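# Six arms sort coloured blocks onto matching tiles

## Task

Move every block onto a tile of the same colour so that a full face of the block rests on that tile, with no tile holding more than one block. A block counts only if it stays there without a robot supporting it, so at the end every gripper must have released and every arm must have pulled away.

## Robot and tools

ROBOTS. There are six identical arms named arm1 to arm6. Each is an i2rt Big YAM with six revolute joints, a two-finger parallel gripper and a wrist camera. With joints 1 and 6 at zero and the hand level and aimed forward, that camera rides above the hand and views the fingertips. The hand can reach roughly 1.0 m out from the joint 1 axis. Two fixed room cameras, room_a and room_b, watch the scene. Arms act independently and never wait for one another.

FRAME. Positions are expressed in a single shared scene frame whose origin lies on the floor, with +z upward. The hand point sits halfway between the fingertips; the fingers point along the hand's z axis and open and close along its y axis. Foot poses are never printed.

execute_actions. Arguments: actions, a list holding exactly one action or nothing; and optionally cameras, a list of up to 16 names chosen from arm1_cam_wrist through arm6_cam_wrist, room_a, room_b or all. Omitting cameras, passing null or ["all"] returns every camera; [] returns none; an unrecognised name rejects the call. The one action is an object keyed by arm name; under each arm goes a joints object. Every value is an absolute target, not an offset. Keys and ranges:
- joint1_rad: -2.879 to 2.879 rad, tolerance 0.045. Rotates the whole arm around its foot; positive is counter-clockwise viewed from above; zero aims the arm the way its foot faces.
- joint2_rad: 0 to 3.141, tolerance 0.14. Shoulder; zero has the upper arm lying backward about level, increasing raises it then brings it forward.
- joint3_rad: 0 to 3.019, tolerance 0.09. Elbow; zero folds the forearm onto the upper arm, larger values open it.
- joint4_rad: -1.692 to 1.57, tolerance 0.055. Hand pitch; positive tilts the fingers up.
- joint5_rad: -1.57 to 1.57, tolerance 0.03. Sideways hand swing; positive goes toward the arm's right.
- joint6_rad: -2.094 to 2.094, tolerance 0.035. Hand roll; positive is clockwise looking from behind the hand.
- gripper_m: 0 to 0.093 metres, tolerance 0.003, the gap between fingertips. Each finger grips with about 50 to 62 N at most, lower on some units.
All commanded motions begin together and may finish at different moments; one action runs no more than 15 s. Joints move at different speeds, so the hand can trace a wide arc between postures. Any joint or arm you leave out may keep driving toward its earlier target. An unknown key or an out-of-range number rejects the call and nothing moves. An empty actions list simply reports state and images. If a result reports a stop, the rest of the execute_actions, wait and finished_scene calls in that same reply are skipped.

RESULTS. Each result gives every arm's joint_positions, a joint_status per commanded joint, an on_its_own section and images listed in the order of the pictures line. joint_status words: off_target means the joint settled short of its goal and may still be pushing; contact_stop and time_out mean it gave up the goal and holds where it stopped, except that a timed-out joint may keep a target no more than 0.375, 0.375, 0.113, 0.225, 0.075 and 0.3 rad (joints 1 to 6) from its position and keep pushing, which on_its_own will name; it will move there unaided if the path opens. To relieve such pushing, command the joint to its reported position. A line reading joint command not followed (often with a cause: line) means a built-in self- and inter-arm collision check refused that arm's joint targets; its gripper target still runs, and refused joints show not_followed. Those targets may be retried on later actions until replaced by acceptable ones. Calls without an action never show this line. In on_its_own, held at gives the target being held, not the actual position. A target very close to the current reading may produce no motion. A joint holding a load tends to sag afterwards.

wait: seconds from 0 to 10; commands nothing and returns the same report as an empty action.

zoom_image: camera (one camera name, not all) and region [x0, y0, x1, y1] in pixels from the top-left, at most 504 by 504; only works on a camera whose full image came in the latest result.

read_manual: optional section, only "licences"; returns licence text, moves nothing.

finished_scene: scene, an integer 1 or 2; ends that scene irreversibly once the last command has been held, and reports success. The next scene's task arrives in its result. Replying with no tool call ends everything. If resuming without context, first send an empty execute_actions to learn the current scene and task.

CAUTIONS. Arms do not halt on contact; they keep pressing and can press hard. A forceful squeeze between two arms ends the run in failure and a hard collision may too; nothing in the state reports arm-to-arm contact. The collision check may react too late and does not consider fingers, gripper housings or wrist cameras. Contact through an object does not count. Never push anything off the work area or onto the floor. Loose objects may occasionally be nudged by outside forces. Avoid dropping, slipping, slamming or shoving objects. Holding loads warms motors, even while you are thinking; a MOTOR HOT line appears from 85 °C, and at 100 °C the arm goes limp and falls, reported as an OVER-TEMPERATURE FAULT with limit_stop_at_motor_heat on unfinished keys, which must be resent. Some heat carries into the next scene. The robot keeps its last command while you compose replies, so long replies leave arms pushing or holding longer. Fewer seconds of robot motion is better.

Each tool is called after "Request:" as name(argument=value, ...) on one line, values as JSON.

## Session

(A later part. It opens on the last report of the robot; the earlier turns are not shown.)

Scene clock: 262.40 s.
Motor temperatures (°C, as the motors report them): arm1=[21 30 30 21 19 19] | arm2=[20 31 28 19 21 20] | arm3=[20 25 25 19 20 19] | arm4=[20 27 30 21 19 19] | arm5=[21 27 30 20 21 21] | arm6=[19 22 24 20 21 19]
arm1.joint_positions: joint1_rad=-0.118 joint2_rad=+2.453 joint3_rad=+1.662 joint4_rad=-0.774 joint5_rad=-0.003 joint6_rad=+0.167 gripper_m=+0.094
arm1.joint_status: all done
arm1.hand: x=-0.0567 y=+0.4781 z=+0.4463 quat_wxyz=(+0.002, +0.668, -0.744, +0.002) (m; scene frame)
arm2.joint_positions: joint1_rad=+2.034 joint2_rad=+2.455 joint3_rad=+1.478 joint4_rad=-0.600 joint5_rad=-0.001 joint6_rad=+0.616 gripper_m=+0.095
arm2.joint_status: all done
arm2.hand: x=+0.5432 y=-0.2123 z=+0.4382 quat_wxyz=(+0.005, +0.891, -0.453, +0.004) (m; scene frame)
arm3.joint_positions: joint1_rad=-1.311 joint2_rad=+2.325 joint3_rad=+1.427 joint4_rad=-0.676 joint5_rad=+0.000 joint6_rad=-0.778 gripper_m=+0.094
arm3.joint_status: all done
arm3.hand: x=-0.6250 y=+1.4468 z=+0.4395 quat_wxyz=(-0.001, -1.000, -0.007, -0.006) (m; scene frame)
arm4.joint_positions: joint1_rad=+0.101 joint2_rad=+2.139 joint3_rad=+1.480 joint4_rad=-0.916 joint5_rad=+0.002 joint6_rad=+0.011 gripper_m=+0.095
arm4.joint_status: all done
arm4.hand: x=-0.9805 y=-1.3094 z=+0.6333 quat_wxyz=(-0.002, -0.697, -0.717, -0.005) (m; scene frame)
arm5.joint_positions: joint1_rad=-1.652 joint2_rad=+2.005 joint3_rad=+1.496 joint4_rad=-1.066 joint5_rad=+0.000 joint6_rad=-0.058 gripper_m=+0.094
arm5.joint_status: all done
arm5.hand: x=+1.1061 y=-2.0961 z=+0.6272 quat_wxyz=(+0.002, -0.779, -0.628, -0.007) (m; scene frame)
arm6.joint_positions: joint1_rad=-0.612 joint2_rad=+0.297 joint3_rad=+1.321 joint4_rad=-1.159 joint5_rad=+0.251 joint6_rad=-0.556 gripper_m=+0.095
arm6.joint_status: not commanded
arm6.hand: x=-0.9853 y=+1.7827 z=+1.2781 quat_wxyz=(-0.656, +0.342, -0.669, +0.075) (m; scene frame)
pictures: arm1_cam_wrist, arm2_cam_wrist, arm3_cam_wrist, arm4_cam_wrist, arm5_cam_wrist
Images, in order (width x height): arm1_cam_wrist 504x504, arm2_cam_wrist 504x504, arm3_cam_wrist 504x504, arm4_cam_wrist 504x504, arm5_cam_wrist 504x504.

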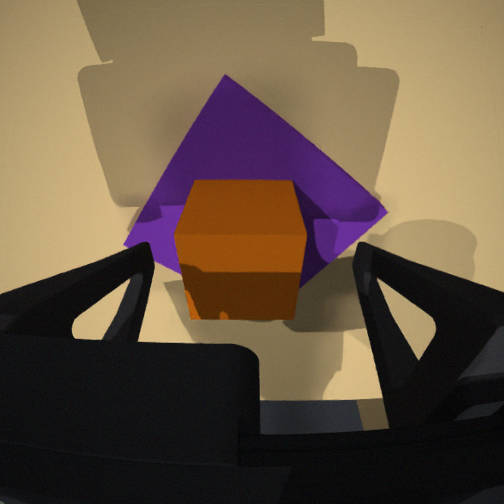

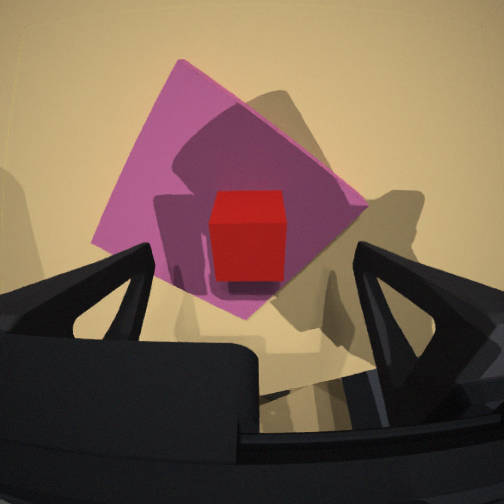

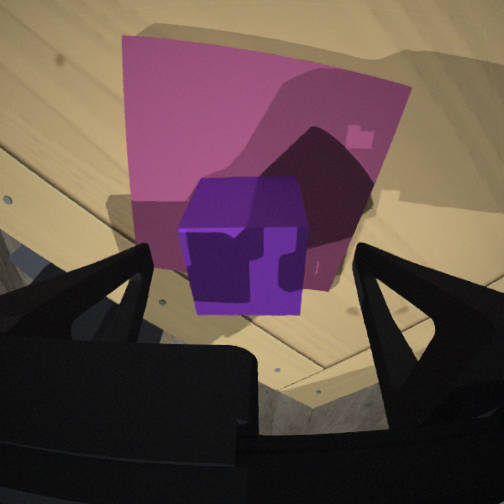

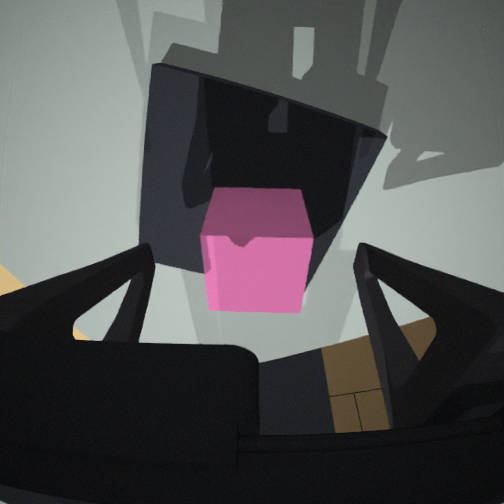

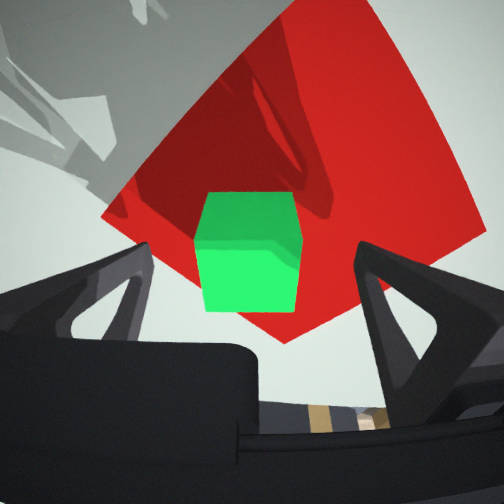

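Request:
execute_actions(actions=[{"arm1": {"joints": {"gripper_m": 0.034}}, "arm2": {"joints": {"gripper_m": 0.018}}, "arm3": {"joints": {"gripper_m": 0.033}}, "arm4": {"joints": {"gripper_m": 0.029}}, "arm5": {"joints": {"gripper_m": 0.025}}}], cameras=["arm2_cam_wrist", "room_a", "room_b"])

Scene clock: 268.73 s.
Motor temperatures (°C, as the motors report them): arm1=[21 30 30 21 19 19] | arm2=[20 31 28 19 21 20] | arm3=[20 26 25 19 20 19] | arm4=[20 27 30 21 19 19] | arm5=[21 27 29 20 21 21] | arm6=[19 22 24 20 21 19]
arm1.joint_positions: joint1_rad=-0.117 joint2_rad=+2.453 joint3_rad=+1.662 joint4_rad=-0.773 joint5_rad=-0.003 joint6_rad=+0.168 gripper_m=+0.047
arm1.joint_status: gripper_m off_target (ended at +0.047, target +0.034)
arm1.hand: x=-0.0569 y=+0.4782 z=+0.4463 quat_wxyz=(+0.002, +0.668, -0.744, +0.001) (m; scene frame)
arm2.joint_positions: joint1_rad=+2.034 joint2_rad=+2.455 joint3_rad=+1.478 joint4_rad=-0.600 joint5_rad=-0.001 joint6_rad=+0.616 gripper_m=+0.030
arm2.joint_status: gripper_m off_target (ended at +0.030, target +0.018)
arm2.hand: x=+0.5432 y=-0.2123 z=+0.4382 quat_wxyz=(+0.005, +0.891, -0.453, +0.004) (m; scene frame)
arm3.joint_positions: joint1_rad=-1.311 joint2_rad=+2.325 joint3_rad=+1.427 joint4_rad=-0.674 joint5_rad=+0.000 joint6_rad=-0.779 gripper_m=+0.047
arm3.joint_status: gripper_m off_target (ended at +0.047, target +0.033)
arm3.hand: x=-0.6252 y=+1.4471 z=+0.4395 quat_wxyz=(-0.001, -1.000, -0.008, -0.006) (m; scene frame)
arm4.joint_positions: joint1_rad=+0.101 joint2_rad=+2.139 joint3_rad=+1.480 joint4_rad=-0.916 joint5_rad=+0.002 joint6_rad=+0.011 gripper_m=+0.041
arm4.joint_status: gripper_m off_target (ended at +0.041, target +0.029)
arm4.hand: x=-0.9805 y=-1.3094 z=+0.6333 quat_wxyz=(-0.002, -0.697, -0.717, -0.005) (m; scene frame)
arm5.joint_positions: joint1_rad=-1.652 joint2_rad=+2.005 joint3_rad=+1.496 joint4_rad=-1.066 joint5_rad=+0.000 joint6_rad=-0.059 gripper_m=+0.037
arm5.joint_status: gripper_m off_target (ended at +0.037, target +0.025)
arm5.hand: x=+1.1061 y=-2.0961 z=+0.6272 quat_wxyz=(+0.002, -0.778, -0.628, -0.007) (m; scene frame)
arm6.joint_positions: joint1_rad=-0.612 joint2_rad=+0.297 joint3_rad=+1.321 joint4_rad=-1.159 joint5_rad=+0.251 joint6_rad=-0.556 gripper_m=+0.095
arm6.joint_status: not commanded
arm6.hand: x=-0.9853 y=+1.7827 z=+1.2781 quat_wxyz=(-0.656, +0.342, -0.669, +0.075) (m; scene frame)
pictures: arm2_cam_wrist, room_a, room_b
Images, in order (width x height): arm2_cam_wrist 504x504, room_a 504x504, room_b 504x504.

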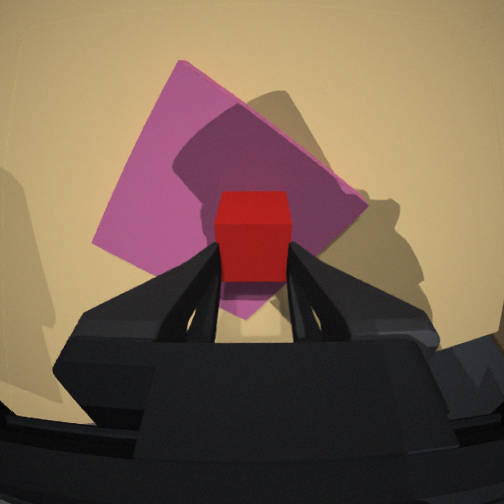

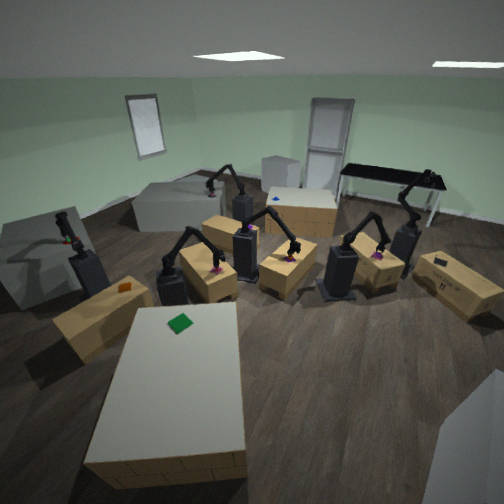

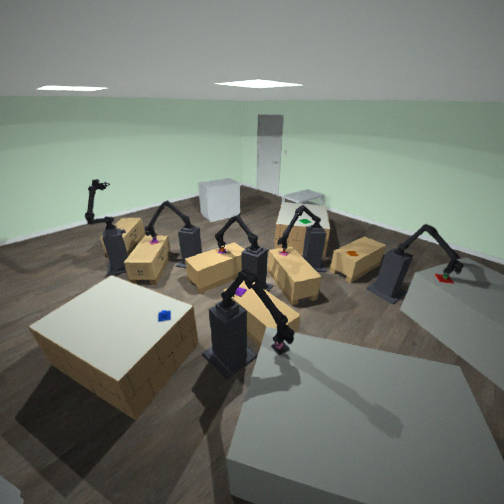

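Request:
execute_actions(actions=[{"arm1": {"joints": {"joint1_rad": -2.15, "joint2_rad": 2.235, "joint3_rad": 1.27, "joint4_rad": -0.595, "joint6_rad": -0.33}}, "arm2": {"joints": {"joint1_rad": -1.5, "joint2_rad": 1.82, "joint3_rad": 1.57, "joint4_rad": -1.31, "joint6_rad": 0.0}}, "arm3": {"joints": {"joint1_rad": 1.30, "joint2_rad": 2.17, "joint3_rad": 1.56, "joint4_rad": -0.94, "joint6_rad": -0.55}}, "arm4": {"joints": {"joint1_rad": 1.83, "joint2_rad": 1.905, "joint3_rad": 1.375, "joint4_rad": -1.035}}, "arm5": {"joints": {"joint1_rad": 1.875, "joint2_rad": 1.92, "joint3_rad": 1.625, "joint4_rad": -1.26, "joint6_rad": 0.0}}}])

Scene clock: 391.77 s.
Motor temperatures (°C, as the motors report them): arm1=[21 31 29 21 19 19] | arm2=[20 32 27 19 21 20] | arm3=[20 27 24 19 20 19] | arm4=[20 28 30 21 19 19] | arm5=[21 28 29 20 21 21] | arm6=[19 22 24 20 21 19]
arm1.joint_positions: joint1_rad=-2.158 joint2_rad=+2.229 joint3_rad=+1.274 joint4_rad=-0.592 joint5_rad=+0.000 joint6_rad=-0.323 gripper_m=+0.047
arm1.joint_status: all done
arm1.hand: x=+0.4712 y=-0.3606 z=+0.4869 quat_wxyz=(-0.013, -0.043, -0.999, +0.010) (m; scene frame)
arm2.joint_positions: joint1_rad=-1.508 joint2_rad=+1.821 joint3_rad=+1.574 joint4_rad=-1.295 joint5_rad=+0.000 joint6_rad=+0.010 gripper_m=+0.030
arm2.joint_status: all done
arm2.hand: x=+1.5026 y=-0.7616 z=+0.8255 quat_wxyz=(-0.013, -0.359, -0.933, +0.010) (m; scene frame)
arm3.joint_positions: joint1_rad=+1.301 joint2_rad=+2.179 joint3_rad=+1.551 joint4_rad=-0.933 joint5_rad=-0.001 joint6_rad=-0.561 gripper_m=+0.047
arm3.joint_status: all done
arm3.hand: x=-0.0506 y=+0.4713 z=+0.5630 quat_wxyz=(-0.008, -0.358, -0.934, +0.002) (m; scene frame)
arm4.joint_positions: joint1_rad=+1.835 joint2_rad=+1.897 joint3_rad=+1.374 joint4_rad=-1.017 joint5_rad=+0.000 joint6_rad=+0.013 gripper_m=+0.041
arm4.joint_status: all done
arm4.hand: x=-0.4685 y=-0.6166 z=+0.7367 quat_wxyz=(-0.021, +0.095, -0.995, -0.001) (m; scene frame)
arm5.joint_positions: joint1_rad=+1.879 joint2_rad=+1.935 joint3_rad=+1.590 joint4_rad=-1.245 joint5_rad=+0.000 joint6_rad=-0.011 gripper_m=+0.037
arm5.joint_status: all done
arm5.hand: x=+1.1933 y=-0.9719 z=+0.7080 quat_wxyz=(+0.002, +0.751, -0.660, +0.007) (m; scene frame)
arm6.joint_positions: joint1_rad=-0.612 joint2_rad=+0.297 joint3_rad=+1.321 joint4_rad=-1.159 joint5_rad=+0.251 joint6_rad=-0.556 gripper_m=+0.095
arm6.joint_status: not commanded
arm6.hand: x=-0.9853 y=+1.7827 z=+1.2781 quat_wxyz=(-0.656, +0.342, -0.669, +0.075) (m; scene frame)
pictures: arm1_cam_wrist, arm2_cam_wrist, arm3_cam_wrist, arm4_cam_wrist, arm5_cam_wrist, arm6_cam_wrist, room_a, room_b
Images, in order (width x height): arm1_cam_wrist 504x504, arm2_cam_wrist 504x504, arm3_cam_wrist 504x504, arm4_cam_wrist 504x504, arm5_cam_wrist 504x504, arm6_cam_wrist 504x504, room_a 504x504, room_b 504x504.

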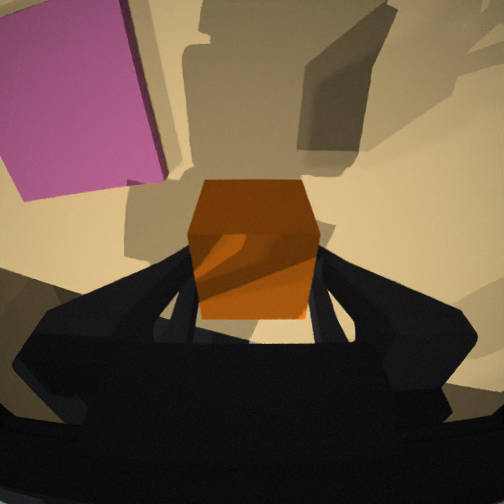

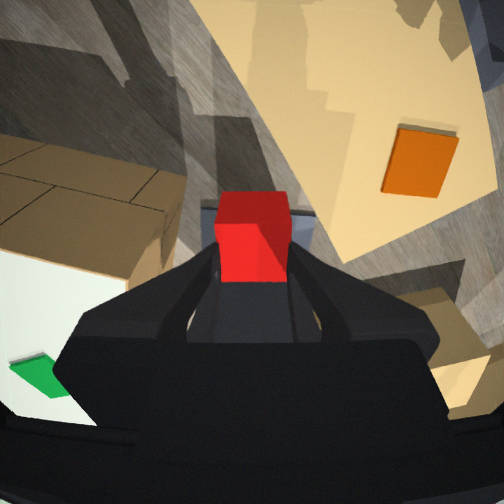

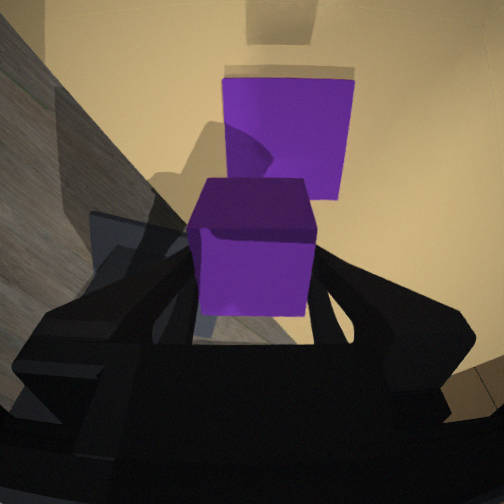

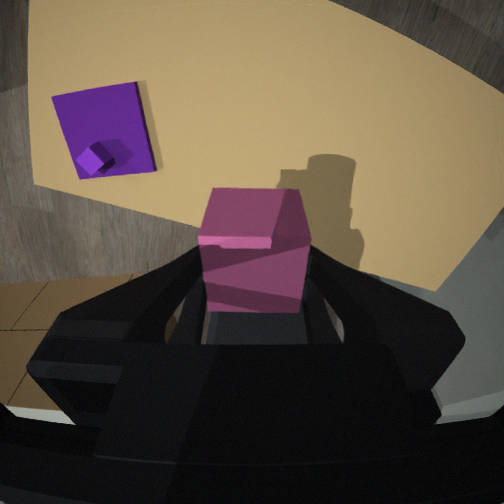

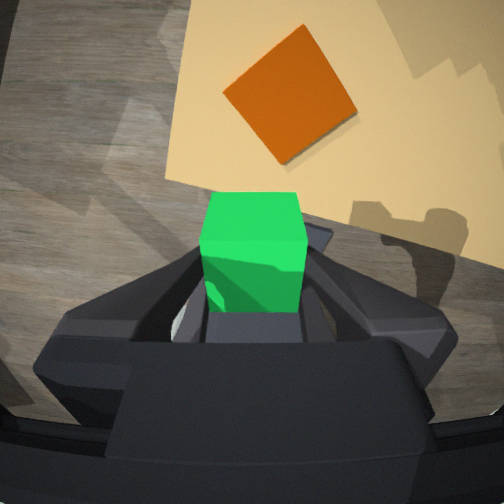

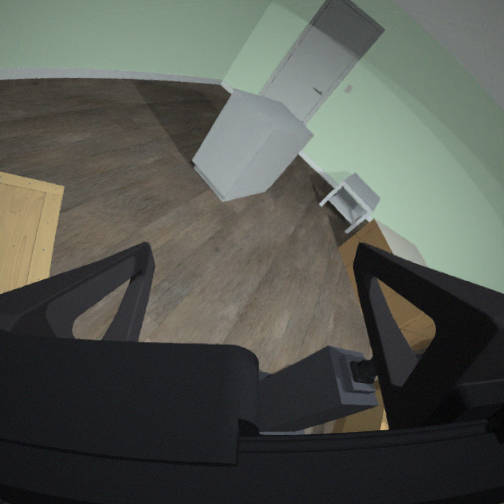

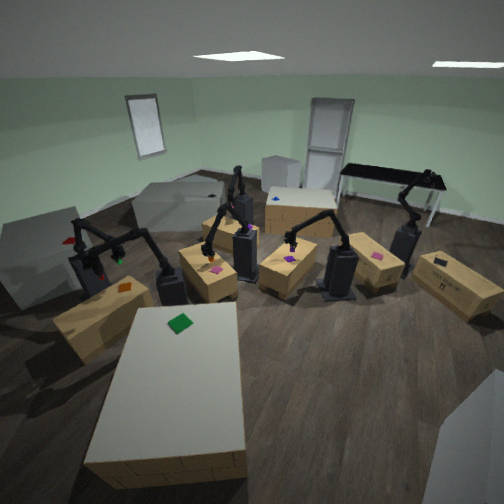

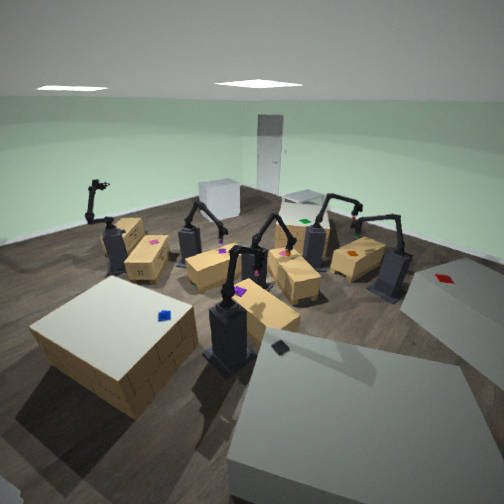

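Request:
zoom_image(camera="arm5_cam_wrist", region=[150, 0, 400, 200])

Request:
zoom_image(camera="arm3_cam_wrist", region=[190, 50, 380, 240])

Request:
zoom_image(camera="arm4_cam_wrist", region=[30, 60, 180, 200])

Request:
zoom_image(camera="arm2_cam_wrist", region=[180, 0, 504, 280])

Region (150, 0, 400, 200) of arm5_cam_wrist's 504x504 image, scaled by 2.016, with more detail than that image has; it fills the top 403 rows of this view, and the rest is white.

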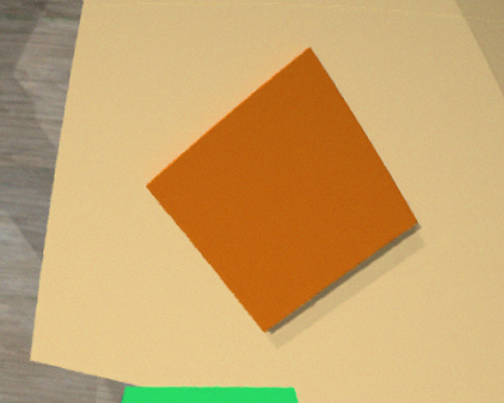

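Region (190, 50, 380, 240) of arm3_cam_wrist's 504x504 image, scaled by 2.653, with more detail than that image has.

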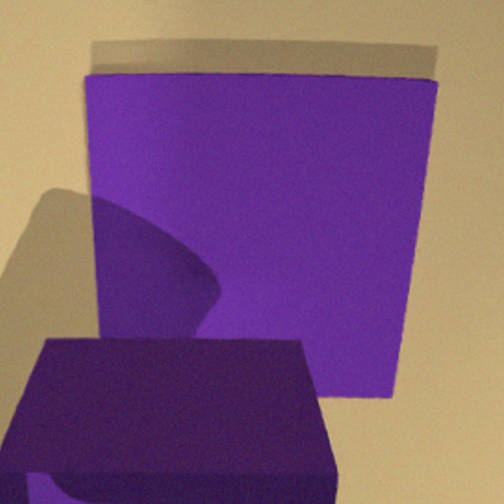

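Region (30, 60, 180, 200) of arm4_cam_wrist's 504x504 image, scaled by 3.360, with more detail than that image has; it fills the top 470 rows of this view, and the rest is white.

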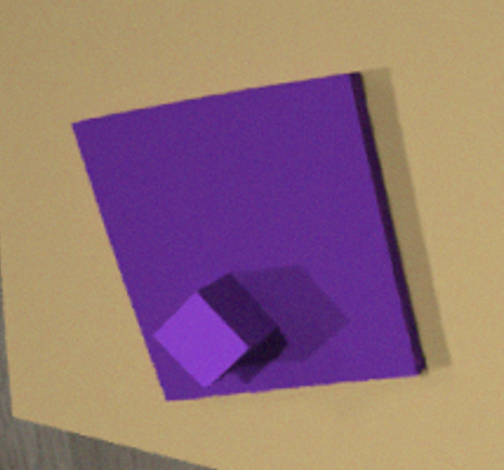

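Region (180, 0, 504, 280) of arm2_cam_wrist's 504x504 image, scaled by 1.556, with more detail than that image has; it fills the top 436 rows of this view, and the rest is white.

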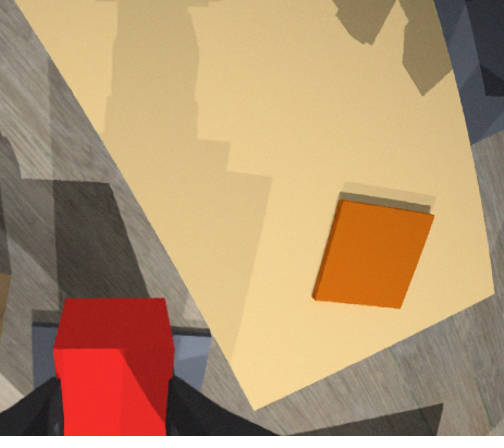

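Request:
execute_actions(actions=[{"arm1": {"joints": {"joint1_rad": -2.21, "joint2_rad": 2.312, "joint4_rad": -0.535}}, "arm2": {"joints": {"joint1_rad": -1.70, "joint2_rad": 2.555, "joint3_rad": 1.795, "joint4_rad": -0.77, "joint6_rad": -1.10}}, "arm3": {"joints": {"joint1_rad": 1.272, "joint2_rad": 2.40, "joint3_rad": 1.70, "joint4_rad": -0.847, "joint6_rad": -0.59}}, "arm4": {"joints": {"joint1_rad": 1.908, "joint2_rad": 2.44, "joint3_rad": 1.40, "joint4_rad": -0.52, "joint6_rad": -0.48}}, "arm5": {"joints": {"joint1_rad": 1.793, "joint2_rad": 2.36, "joint3_rad": 1.58, "joint4_rad": -0.77}}}], cameras=["arm1_cam_wrist", "arm2_cam_wrist", "arm3_cam_wrist", "arm4_cam_wrist", "arm5_cam_wrist", "room_a"])

Scene clock: 447.30 s.
Motor temperatures (°C, as the motors report them): arm1=[21 30 28 21 19 19] | arm2=[20 31 28 19 21 20] | arm3=[20 27 25 19 20 19] | arm4=[20 27 30 21 19 19] | arm5=[21 28 30 20 21 21] | arm6=[19 22 24 20 21 19]
arm1.joint_positions: joint1_rad=-2.214 joint2_rad=+2.317 joint3_rad=+1.267 joint4_rad=-0.543 joint5_rad=+0.000 joint6_rad=-0.323 gripper_m=+0.047
arm1.joint_status: all done
arm1.hand: x=+0.4404 y=-0.3787 z=+0.4411 quat_wxyz=(+0.008, -0.071, -0.997, +0.001) (m; scene frame)
arm2.joint_positions: joint1_rad=-1.706 joint2_rad=+2.585 joint3_rad=+1.773 joint4_rad=-0.784 joint5_rad=+0.003 joint6_rad=-1.090 gripper_m=+0.030
arm2.joint_status: all done
arm2.hand: x=+1.4660 y=-0.9021 z=+0.4357 quat_wxyz=(+0.010, +0.083, -0.996, -0.005) (m; scene frame)
arm3.joint_positions: joint1_rad=+1.273 joint2_rad=+2.433 joint3_rad=+1.676 joint4_rad=-0.849 joint5_rad=+0.001 joint6_rad=-0.577 gripper_m=+0.047
arm3.joint_status: all done
arm3.hand: x=-0.0623 y=+0.4507 z=+0.4473 quat_wxyz=(+0.006, -0.363, -0.931, -0.016) (m; scene frame)
arm4.joint_positions: joint1_rad=+1.910 joint2_rad=+2.434 joint3_rad=+1.384 joint4_rad=-0.535 joint5_rad=+0.000 joint6_rad=-0.471 gripper_m=+0.041
arm4.joint_status: all done
arm4.hand: x=-0.4799 y=-0.5787 z=+0.4535 quat_wxyz=(+0.001, +0.365, -0.931, +0.002) (m; scene frame)
arm5.joint_positions: joint1_rad=+1.785 joint2_rad=+2.387 joint3_rad=+1.569 joint4_rad=-0.785 joint5_rad=+0.001 joint6_rad=-0.011 gripper_m=+0.037
arm5.joint_status: all done
arm5.hand: x=+1.2485 y=-0.9433 z=+0.4397 quat_wxyz=(+0.006, +0.719, -0.695, +0.011) (m; scene frame)
arm6.joint_positions: joint1_rad=-0.612 joint2_rad=+0.297 joint3_rad=+1.321 joint4_rad=-1.159 joint5_rad=+0.251 joint6_rad=-0.556 gripper_m=+0.095
arm6.joint_status: not commanded
arm6.hand: x=-0.9853 y=+1.7827 z=+1.2781 quat_wxyz=(-0.656, +0.342, -0.669, +0.075) (m; scene frame)
pictures: arm1_cam_wrist, arm2_cam_wrist, arm3_cam_wrist, arm4_cam_wrist, arm5_cam_wrist, room_a
Images, in order (width x height): arm1_cam_wrist 504x504, arm2_cam_wrist 504x504, arm3_cam_wrist 504x504, arm4_cam_wrist 504x504, arm5_cam_wrist 504x504, room_a 504x504.

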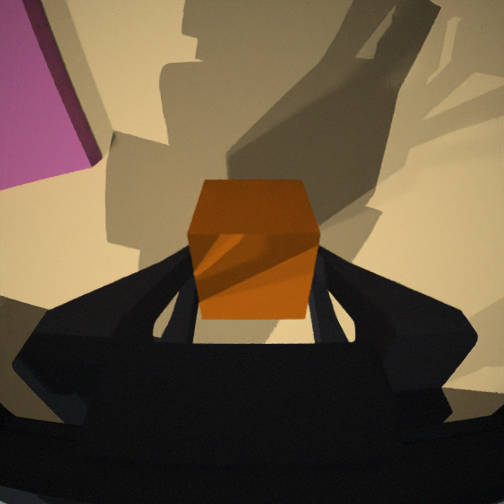

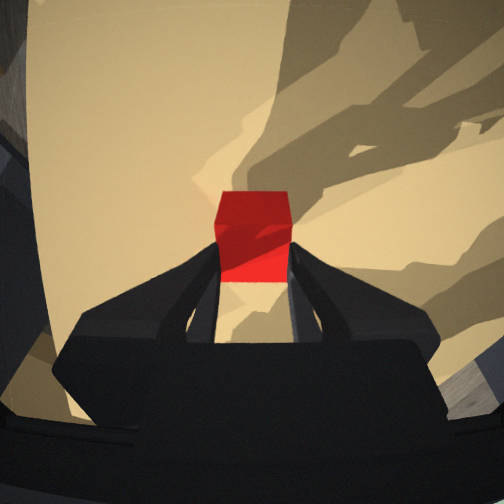

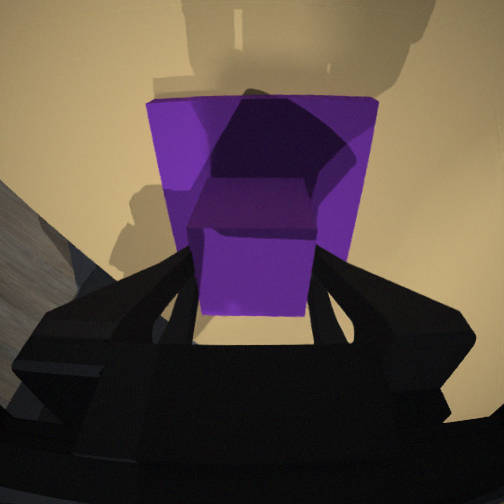

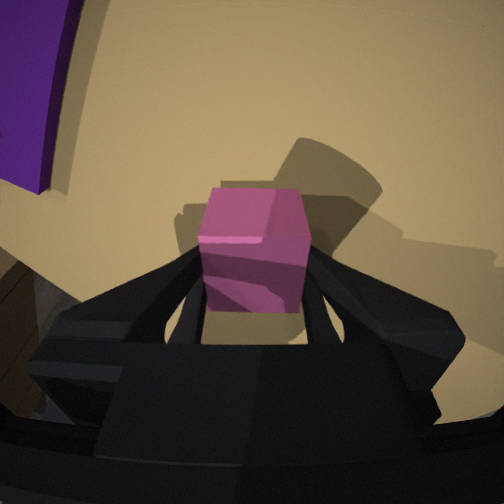

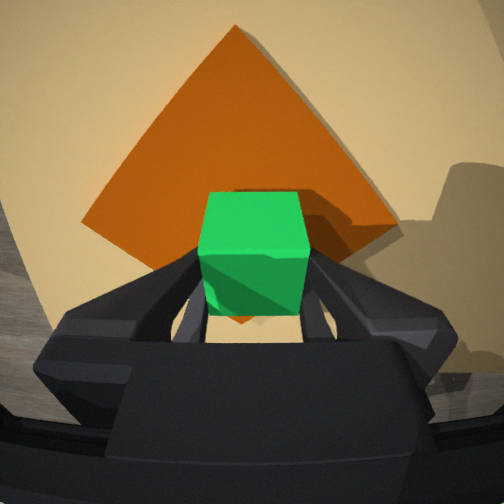

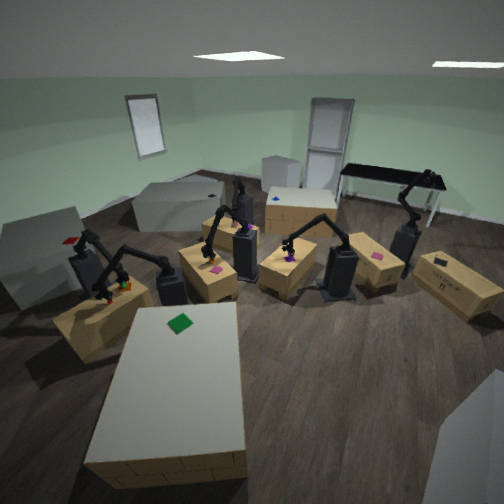

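Request:
zoom_image(camera="arm5_cam_wrist", region=[70, 130, 420, 340])

Request:
zoom_image(camera="arm2_cam_wrist", region=[150, 110, 370, 300])

Request:
zoom_image(camera="arm1_cam_wrist", region=[130, 100, 400, 330])

Request:
zoom_image(camera="arm3_cam_wrist", region=[120, 70, 400, 330])

Request:
zoom_image(camera="arm4_cam_wrist", region=[140, 110, 410, 330])

Region (70, 130, 420, 340) of arm5_cam_wrist's 504x504 image, scaled by 1.440, with more detail than that image has; it fills the top 302 rows of this view, and the rest is white.

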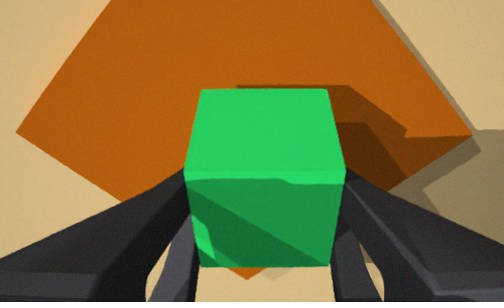

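Region (150, 110, 370, 300) of arm2_cam_wrist's 504x504 image, scaled by 2.291, with more detail than that image has; it fills the top 435 rows of this view, and the rest is white.

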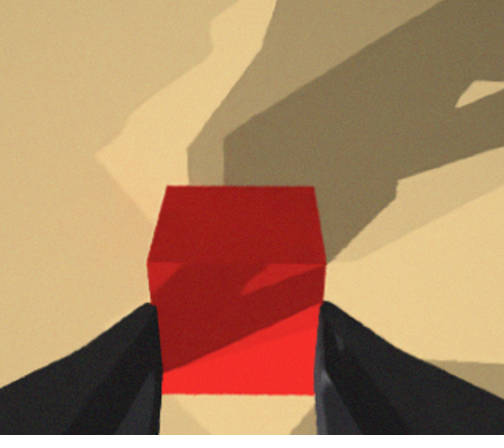

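Region (130, 100, 400, 330) of arm1_cam_wrist's 504x504 image, scaled by 1.867, with more detail than that image has; it fills the top 429 rows of this view, and the rest is white.

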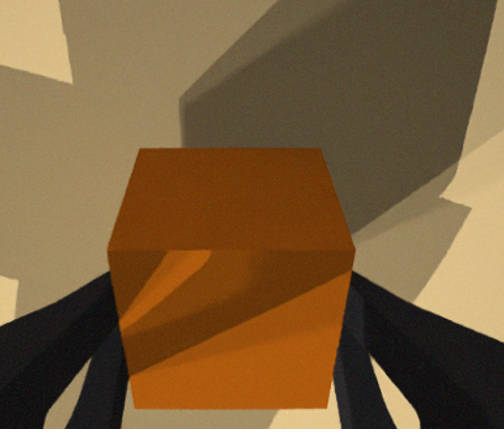

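Region (120, 70, 400, 330) of arm3_cam_wrist's 504x504 image, scaled by 1.800, with more detail than that image has; it fills the top 468 rows of this view, and the rest is white.

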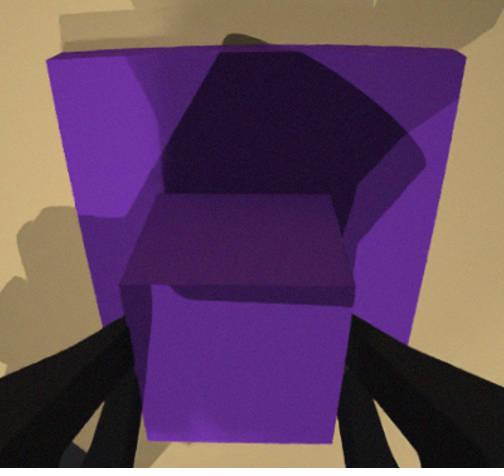

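Region (140, 110, 410, 330) of arm4_cam_wrist's 504x504 image, scaled by 1.867, with more detail than that image has; it fills the top 411 rows of this view, and the rest is white.

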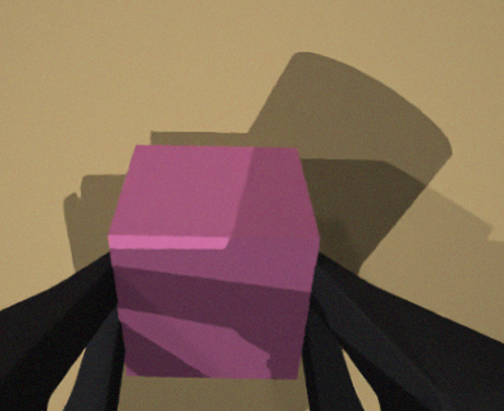

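Request:
execute_actions(actions=[])

Scene clock: 468.17 s.
Motor temperatures (°C, as the motors report them): arm1=[21 30 28 21 19 19] | arm2=[20 32 28 19 21 20] | arm3=[20 28 25 19 20 19] | arm4=[20 28 29 21 19 19] | arm5=[21 29 29 20 21 21] | arm6=[19 22 24 20 21 19]
arm1.joint_positions: joint1_rad=-2.214 joint2_rad=+2.317 joint3_rad=+1.267 joint4_rad=-0.543 joint5_rad=+0.000 joint6_rad=-0.323 gripper_m=+0.047
arm1.joint_status: all done
arm1.hand: x=+0.4404 y=-0.3787 z=+0.4411 quat_wxyz=(+0.008, -0.071, -0.997, +0.001) (m; scene frame)
arm2.joint_positions: joint1_rad=-1.706 joint2_rad=+2.585 joint3_rad=+1.773 joint4_rad=-0.784 joint5_rad=+0.003 joint6_rad=-1.090 gripper_m=+0.030
arm2.joint_status: all done
arm2.hand: x=+1.4660 y=-0.9021 z=+0.4357 quat_wxyz=(+0.010, +0.083, -0.996, -0.005) (m; scene frame)
arm3.joint_positions: joint1_rad=+1.273 joint2_rad=+2.433 joint3_rad=+1.676 joint4_rad=-0.849 joint5_rad=+0.001 joint6_rad=-0.577 gripper_m=+0.047
arm3.joint_status: all done
arm3.hand: x=-0.0623 y=+0.4507 z=+0.4473 quat_wxyz=(+0.006, -0.363, -0.931, -0.016) (m; scene frame)
arm4.joint_positions: joint1_rad=+1.910 joint2_rad=+2.434 joint3_rad=+1.384 joint4_rad=-0.535 joint5_rad=+0.000 joint6_rad=-0.471 gripper_m=+0.041
arm4.joint_status: all done
arm4.hand: x=-0.4799 y=-0.5787 z=+0.4535 quat_wxyz=(+0.001, +0.365, -0.931, +0.002) (m; scene frame)
arm5.joint_positions: joint1_rad=+1.785 joint2_rad=+2.387 joint3_rad=+1.569 joint4_rad=-0.785 joint5_rad=+0.001 joint6_rad=-0.011 gripper_m=+0.037
arm5.joint_status: all done
arm5.hand: x=+1.2485 y=-0.9433 z=+0.4397 quat_wxyz=(+0.006, +0.719, -0.695, +0.011) (m; scene frame)
arm6.joint_positions: joint1_rad=-0.612 joint2_rad=+0.297 joint3_rad=+1.321 joint4_rad=-1.159 joint5_rad=+0.251 joint6_rad=-0.556 gripper_m=+0.095
arm6.joint_status: not commanded
arm6.hand: x=-0.9853 y=+1.7827 z=+1.2781 quat_wxyz=(-0.656, +0.342, -0.669, +0.075) (m; scene frame)
pictures: arm1_cam_wrist, arm2_cam_wrist, arm3_cam_wrist, arm4_cam_wrist, arm5_cam_wrist, arm6_cam_wrist, room_a, room_b
Images, in order (width x height): arm1_cam_wrist 504x504, arm2_cam_wrist 504x504, arm3_cam_wrist 504x504, arm4_cam_wrist 504x504, arm5_cam_wrist 504x504, arm6_cam_wrist 504x504, room_a 504x504, room_b 504x504.

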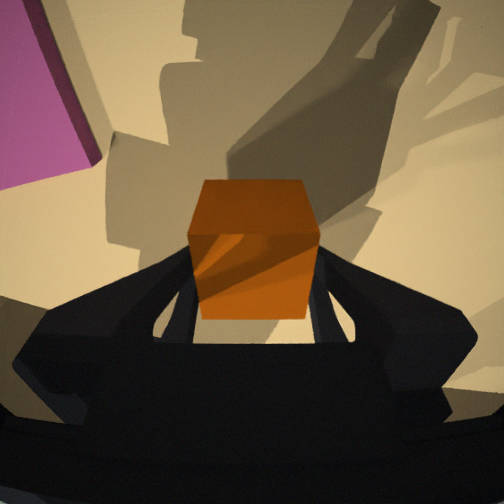

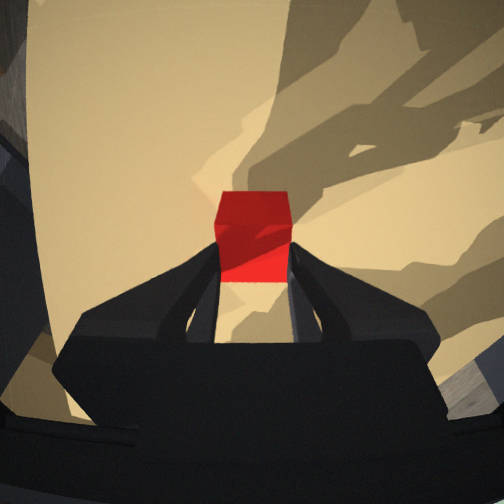

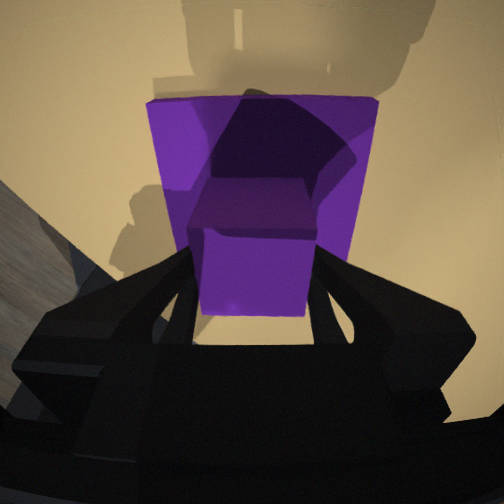

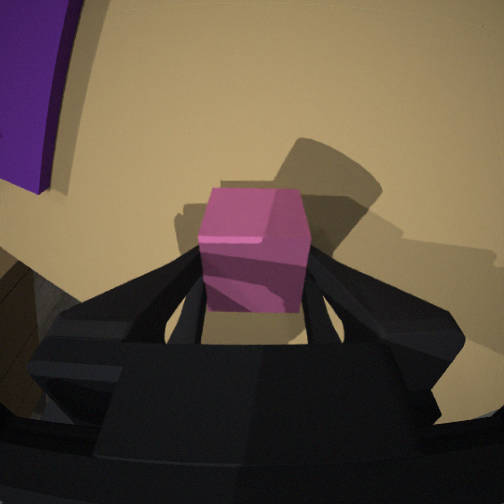

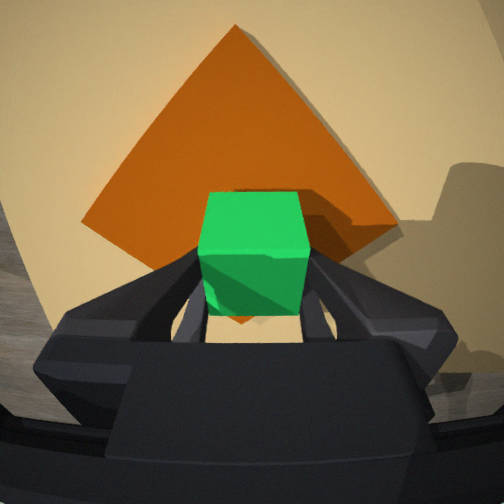

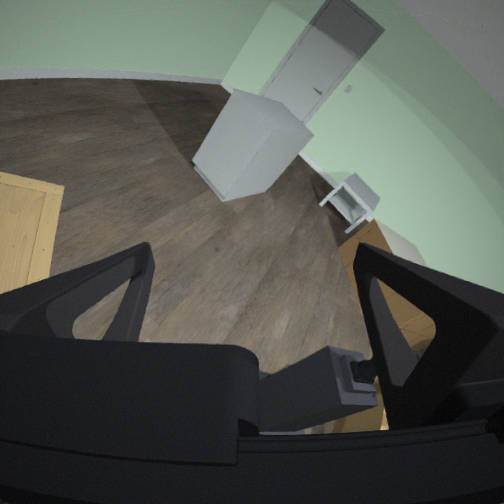

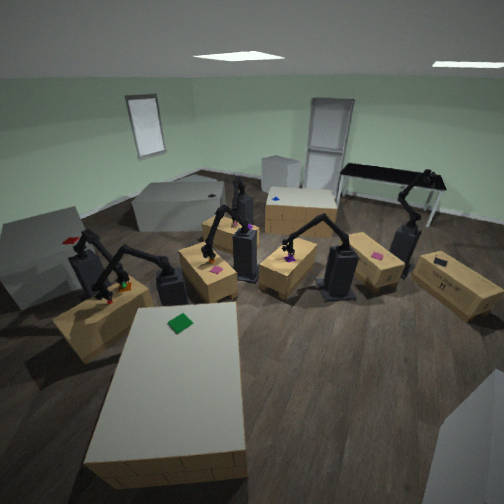

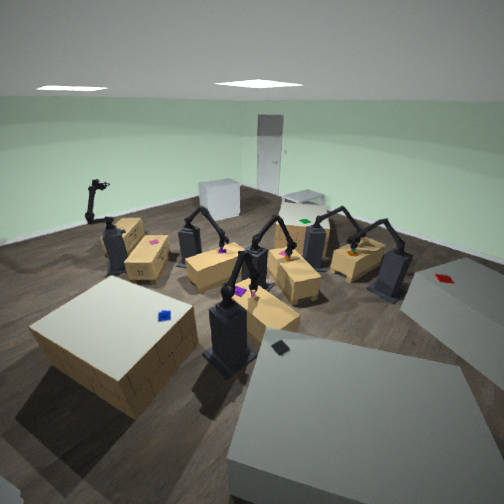

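Request:
execute_actions(actions=[{"arm1": {"joints": {"joint2_rad": 2.343, "joint4_rad": -0.515}}, "arm2": {"joints": {"joint2_rad": 2.585, "joint4_rad": -0.76}}, "arm3": {"joints": {"joint2_rad": 2.433, "joint4_rad": -0.805}}, "arm4": {"joints": {"joint2_rad": 2.478, "joint4_rad": -0.49}}, "arm5": {"joints": {"joint2_rad": 2.383, "joint4_rad": -0.765}}}], cameras=["arm1_cam_wrist", "arm2_cam_wrist", "arm3_cam_wrist", "arm4_cam_wrist", "arm5_cam_wrist"])

Scene clock: 477.70 s.
Motor temperatures (°C, as the motors report them): arm1=[21 30 28 21 19 19] | arm2=[20 33 28 19 21 20] | arm3=[20 28 25 19 20 19] | arm4=[20 28 29 21 19 19] | arm5=[21 29 29 20 21 21] | arm6=[19 22 24 20 21 19]
arm1.joint_positions: joint1_rad=-2.214 joint2_rad=+2.331 joint3_rad=+1.267 joint4_rad=-0.524 joint5_rad=+0.000 joint6_rad=-0.323 gripper_m=+0.047
arm1.joint_status: all done
arm1.hand: x=+0.4404 y=-0.3787 z=+0.4345 quat_wxyz=(+0.006, -0.070, -0.997, +0.002) (m; scene frame)
arm2.joint_positions: joint1_rad=-1.706 joint2_rad=+2.585 joint3_rad=+1.773 joint4_rad=-0.776 joint5_rad=+0.003 joint6_rad=-1.090 gripper_m=+0.030
arm2.joint_status: all done
arm2.hand: x=+1.4672 y=-0.9037 z=+0.4357 quat_wxyz=(+0.008, +0.084, -0.996, -0.002) (m; scene frame)
arm3.joint_positions: joint1_rad=+1.273 joint2_rad=+2.434 joint3_rad=+1.676 joint4_rad=-0.814 joint5_rad=+0.001 joint6_rad=-0.577 gripper_m=+0.047
arm3.joint_status: all done
arm3.hand: x=-0.0602 y=+0.4426 z=+0.4469 quat_wxyz=(-0.004, -0.364, -0.932, -0.002) (m; scene frame)
arm4.joint_positions: joint1_rad=+1.910 joint2_rad=+2.457 joint3_rad=+1.384 joint4_rad=-0.507 joint5_rad=+0.000 joint6_rad=-0.471 gripper_m=+0.041
arm4.joint_status: all done
arm4.hand: x=-0.4817 y=-0.5793 z=+0.4417 quat_wxyz=(-0.001, +0.365, -0.931, +0.002) (m; scene frame)
arm5.joint_positions: joint1_rad=+1.785 joint2_rad=+2.387 joint3_rad=+1.569 joint4_rad=-0.782 joint5_rad=+0.001 joint6_rad=-0.011 gripper_m=+0.037
arm5.joint_status: all done
arm5.hand: x=+1.2485 y=-0.9423 z=+0.4396 quat_wxyz=(+0.005, +0.719, -0.695, +0.010) (m; scene frame)
arm6.joint_positions: joint1_rad=-0.612 joint2_rad=+0.297 joint3_rad=+1.321 joint4_rad=-1.159 joint5_rad=+0.251 joint6_rad=-0.556 gripper_m=+0.095
arm6.joint_status: not commanded
arm6.hand: x=-0.9853 y=+1.7827 z=+1.2781 quat_wxyz=(-0.656, +0.342, -0.669, +0.075) (m; scene frame)
pictures: arm1_cam_wrist, arm2_cam_wrist, arm3_cam_wrist, arm4_cam_wrist, arm5_cam_wrist
Images, in order (width x height): arm1_cam_wrist 504x504, arm2_cam_wrist 504x504, arm3_cam_wrist 504x504, arm4_cam_wrist 504x504, arm5_cam_wrist 504x504.

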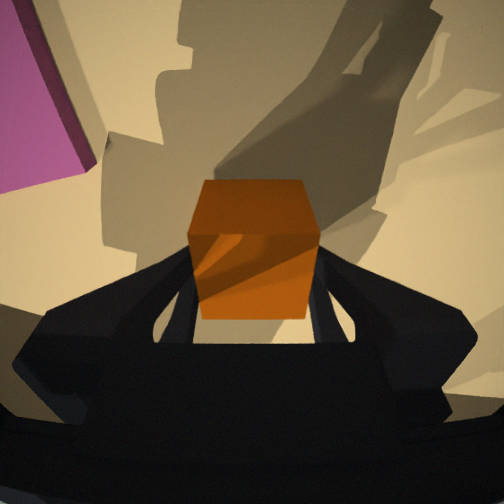

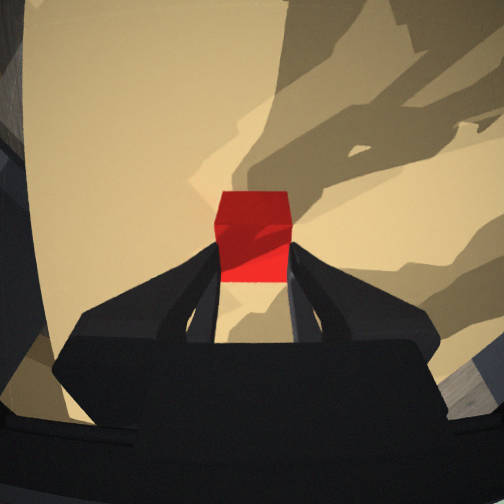

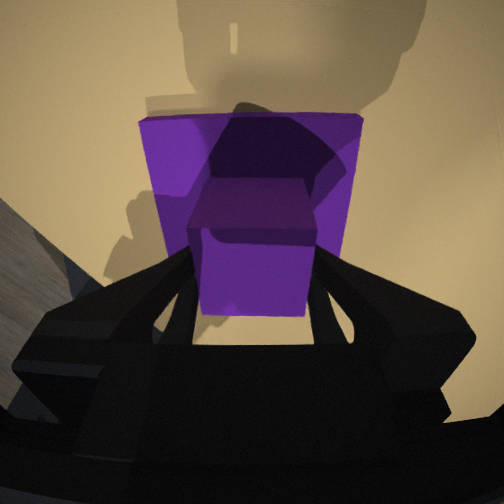

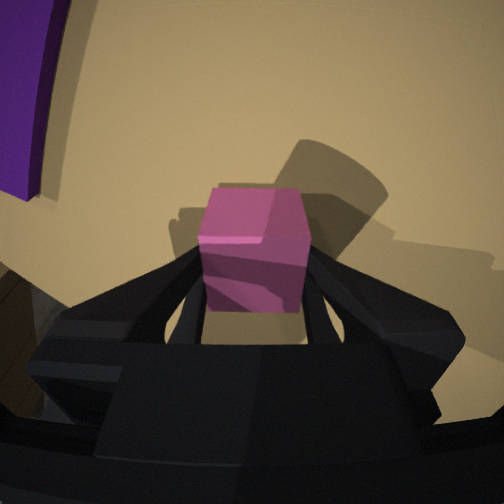

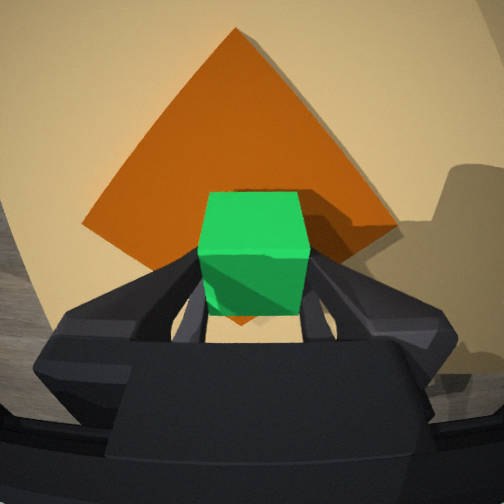

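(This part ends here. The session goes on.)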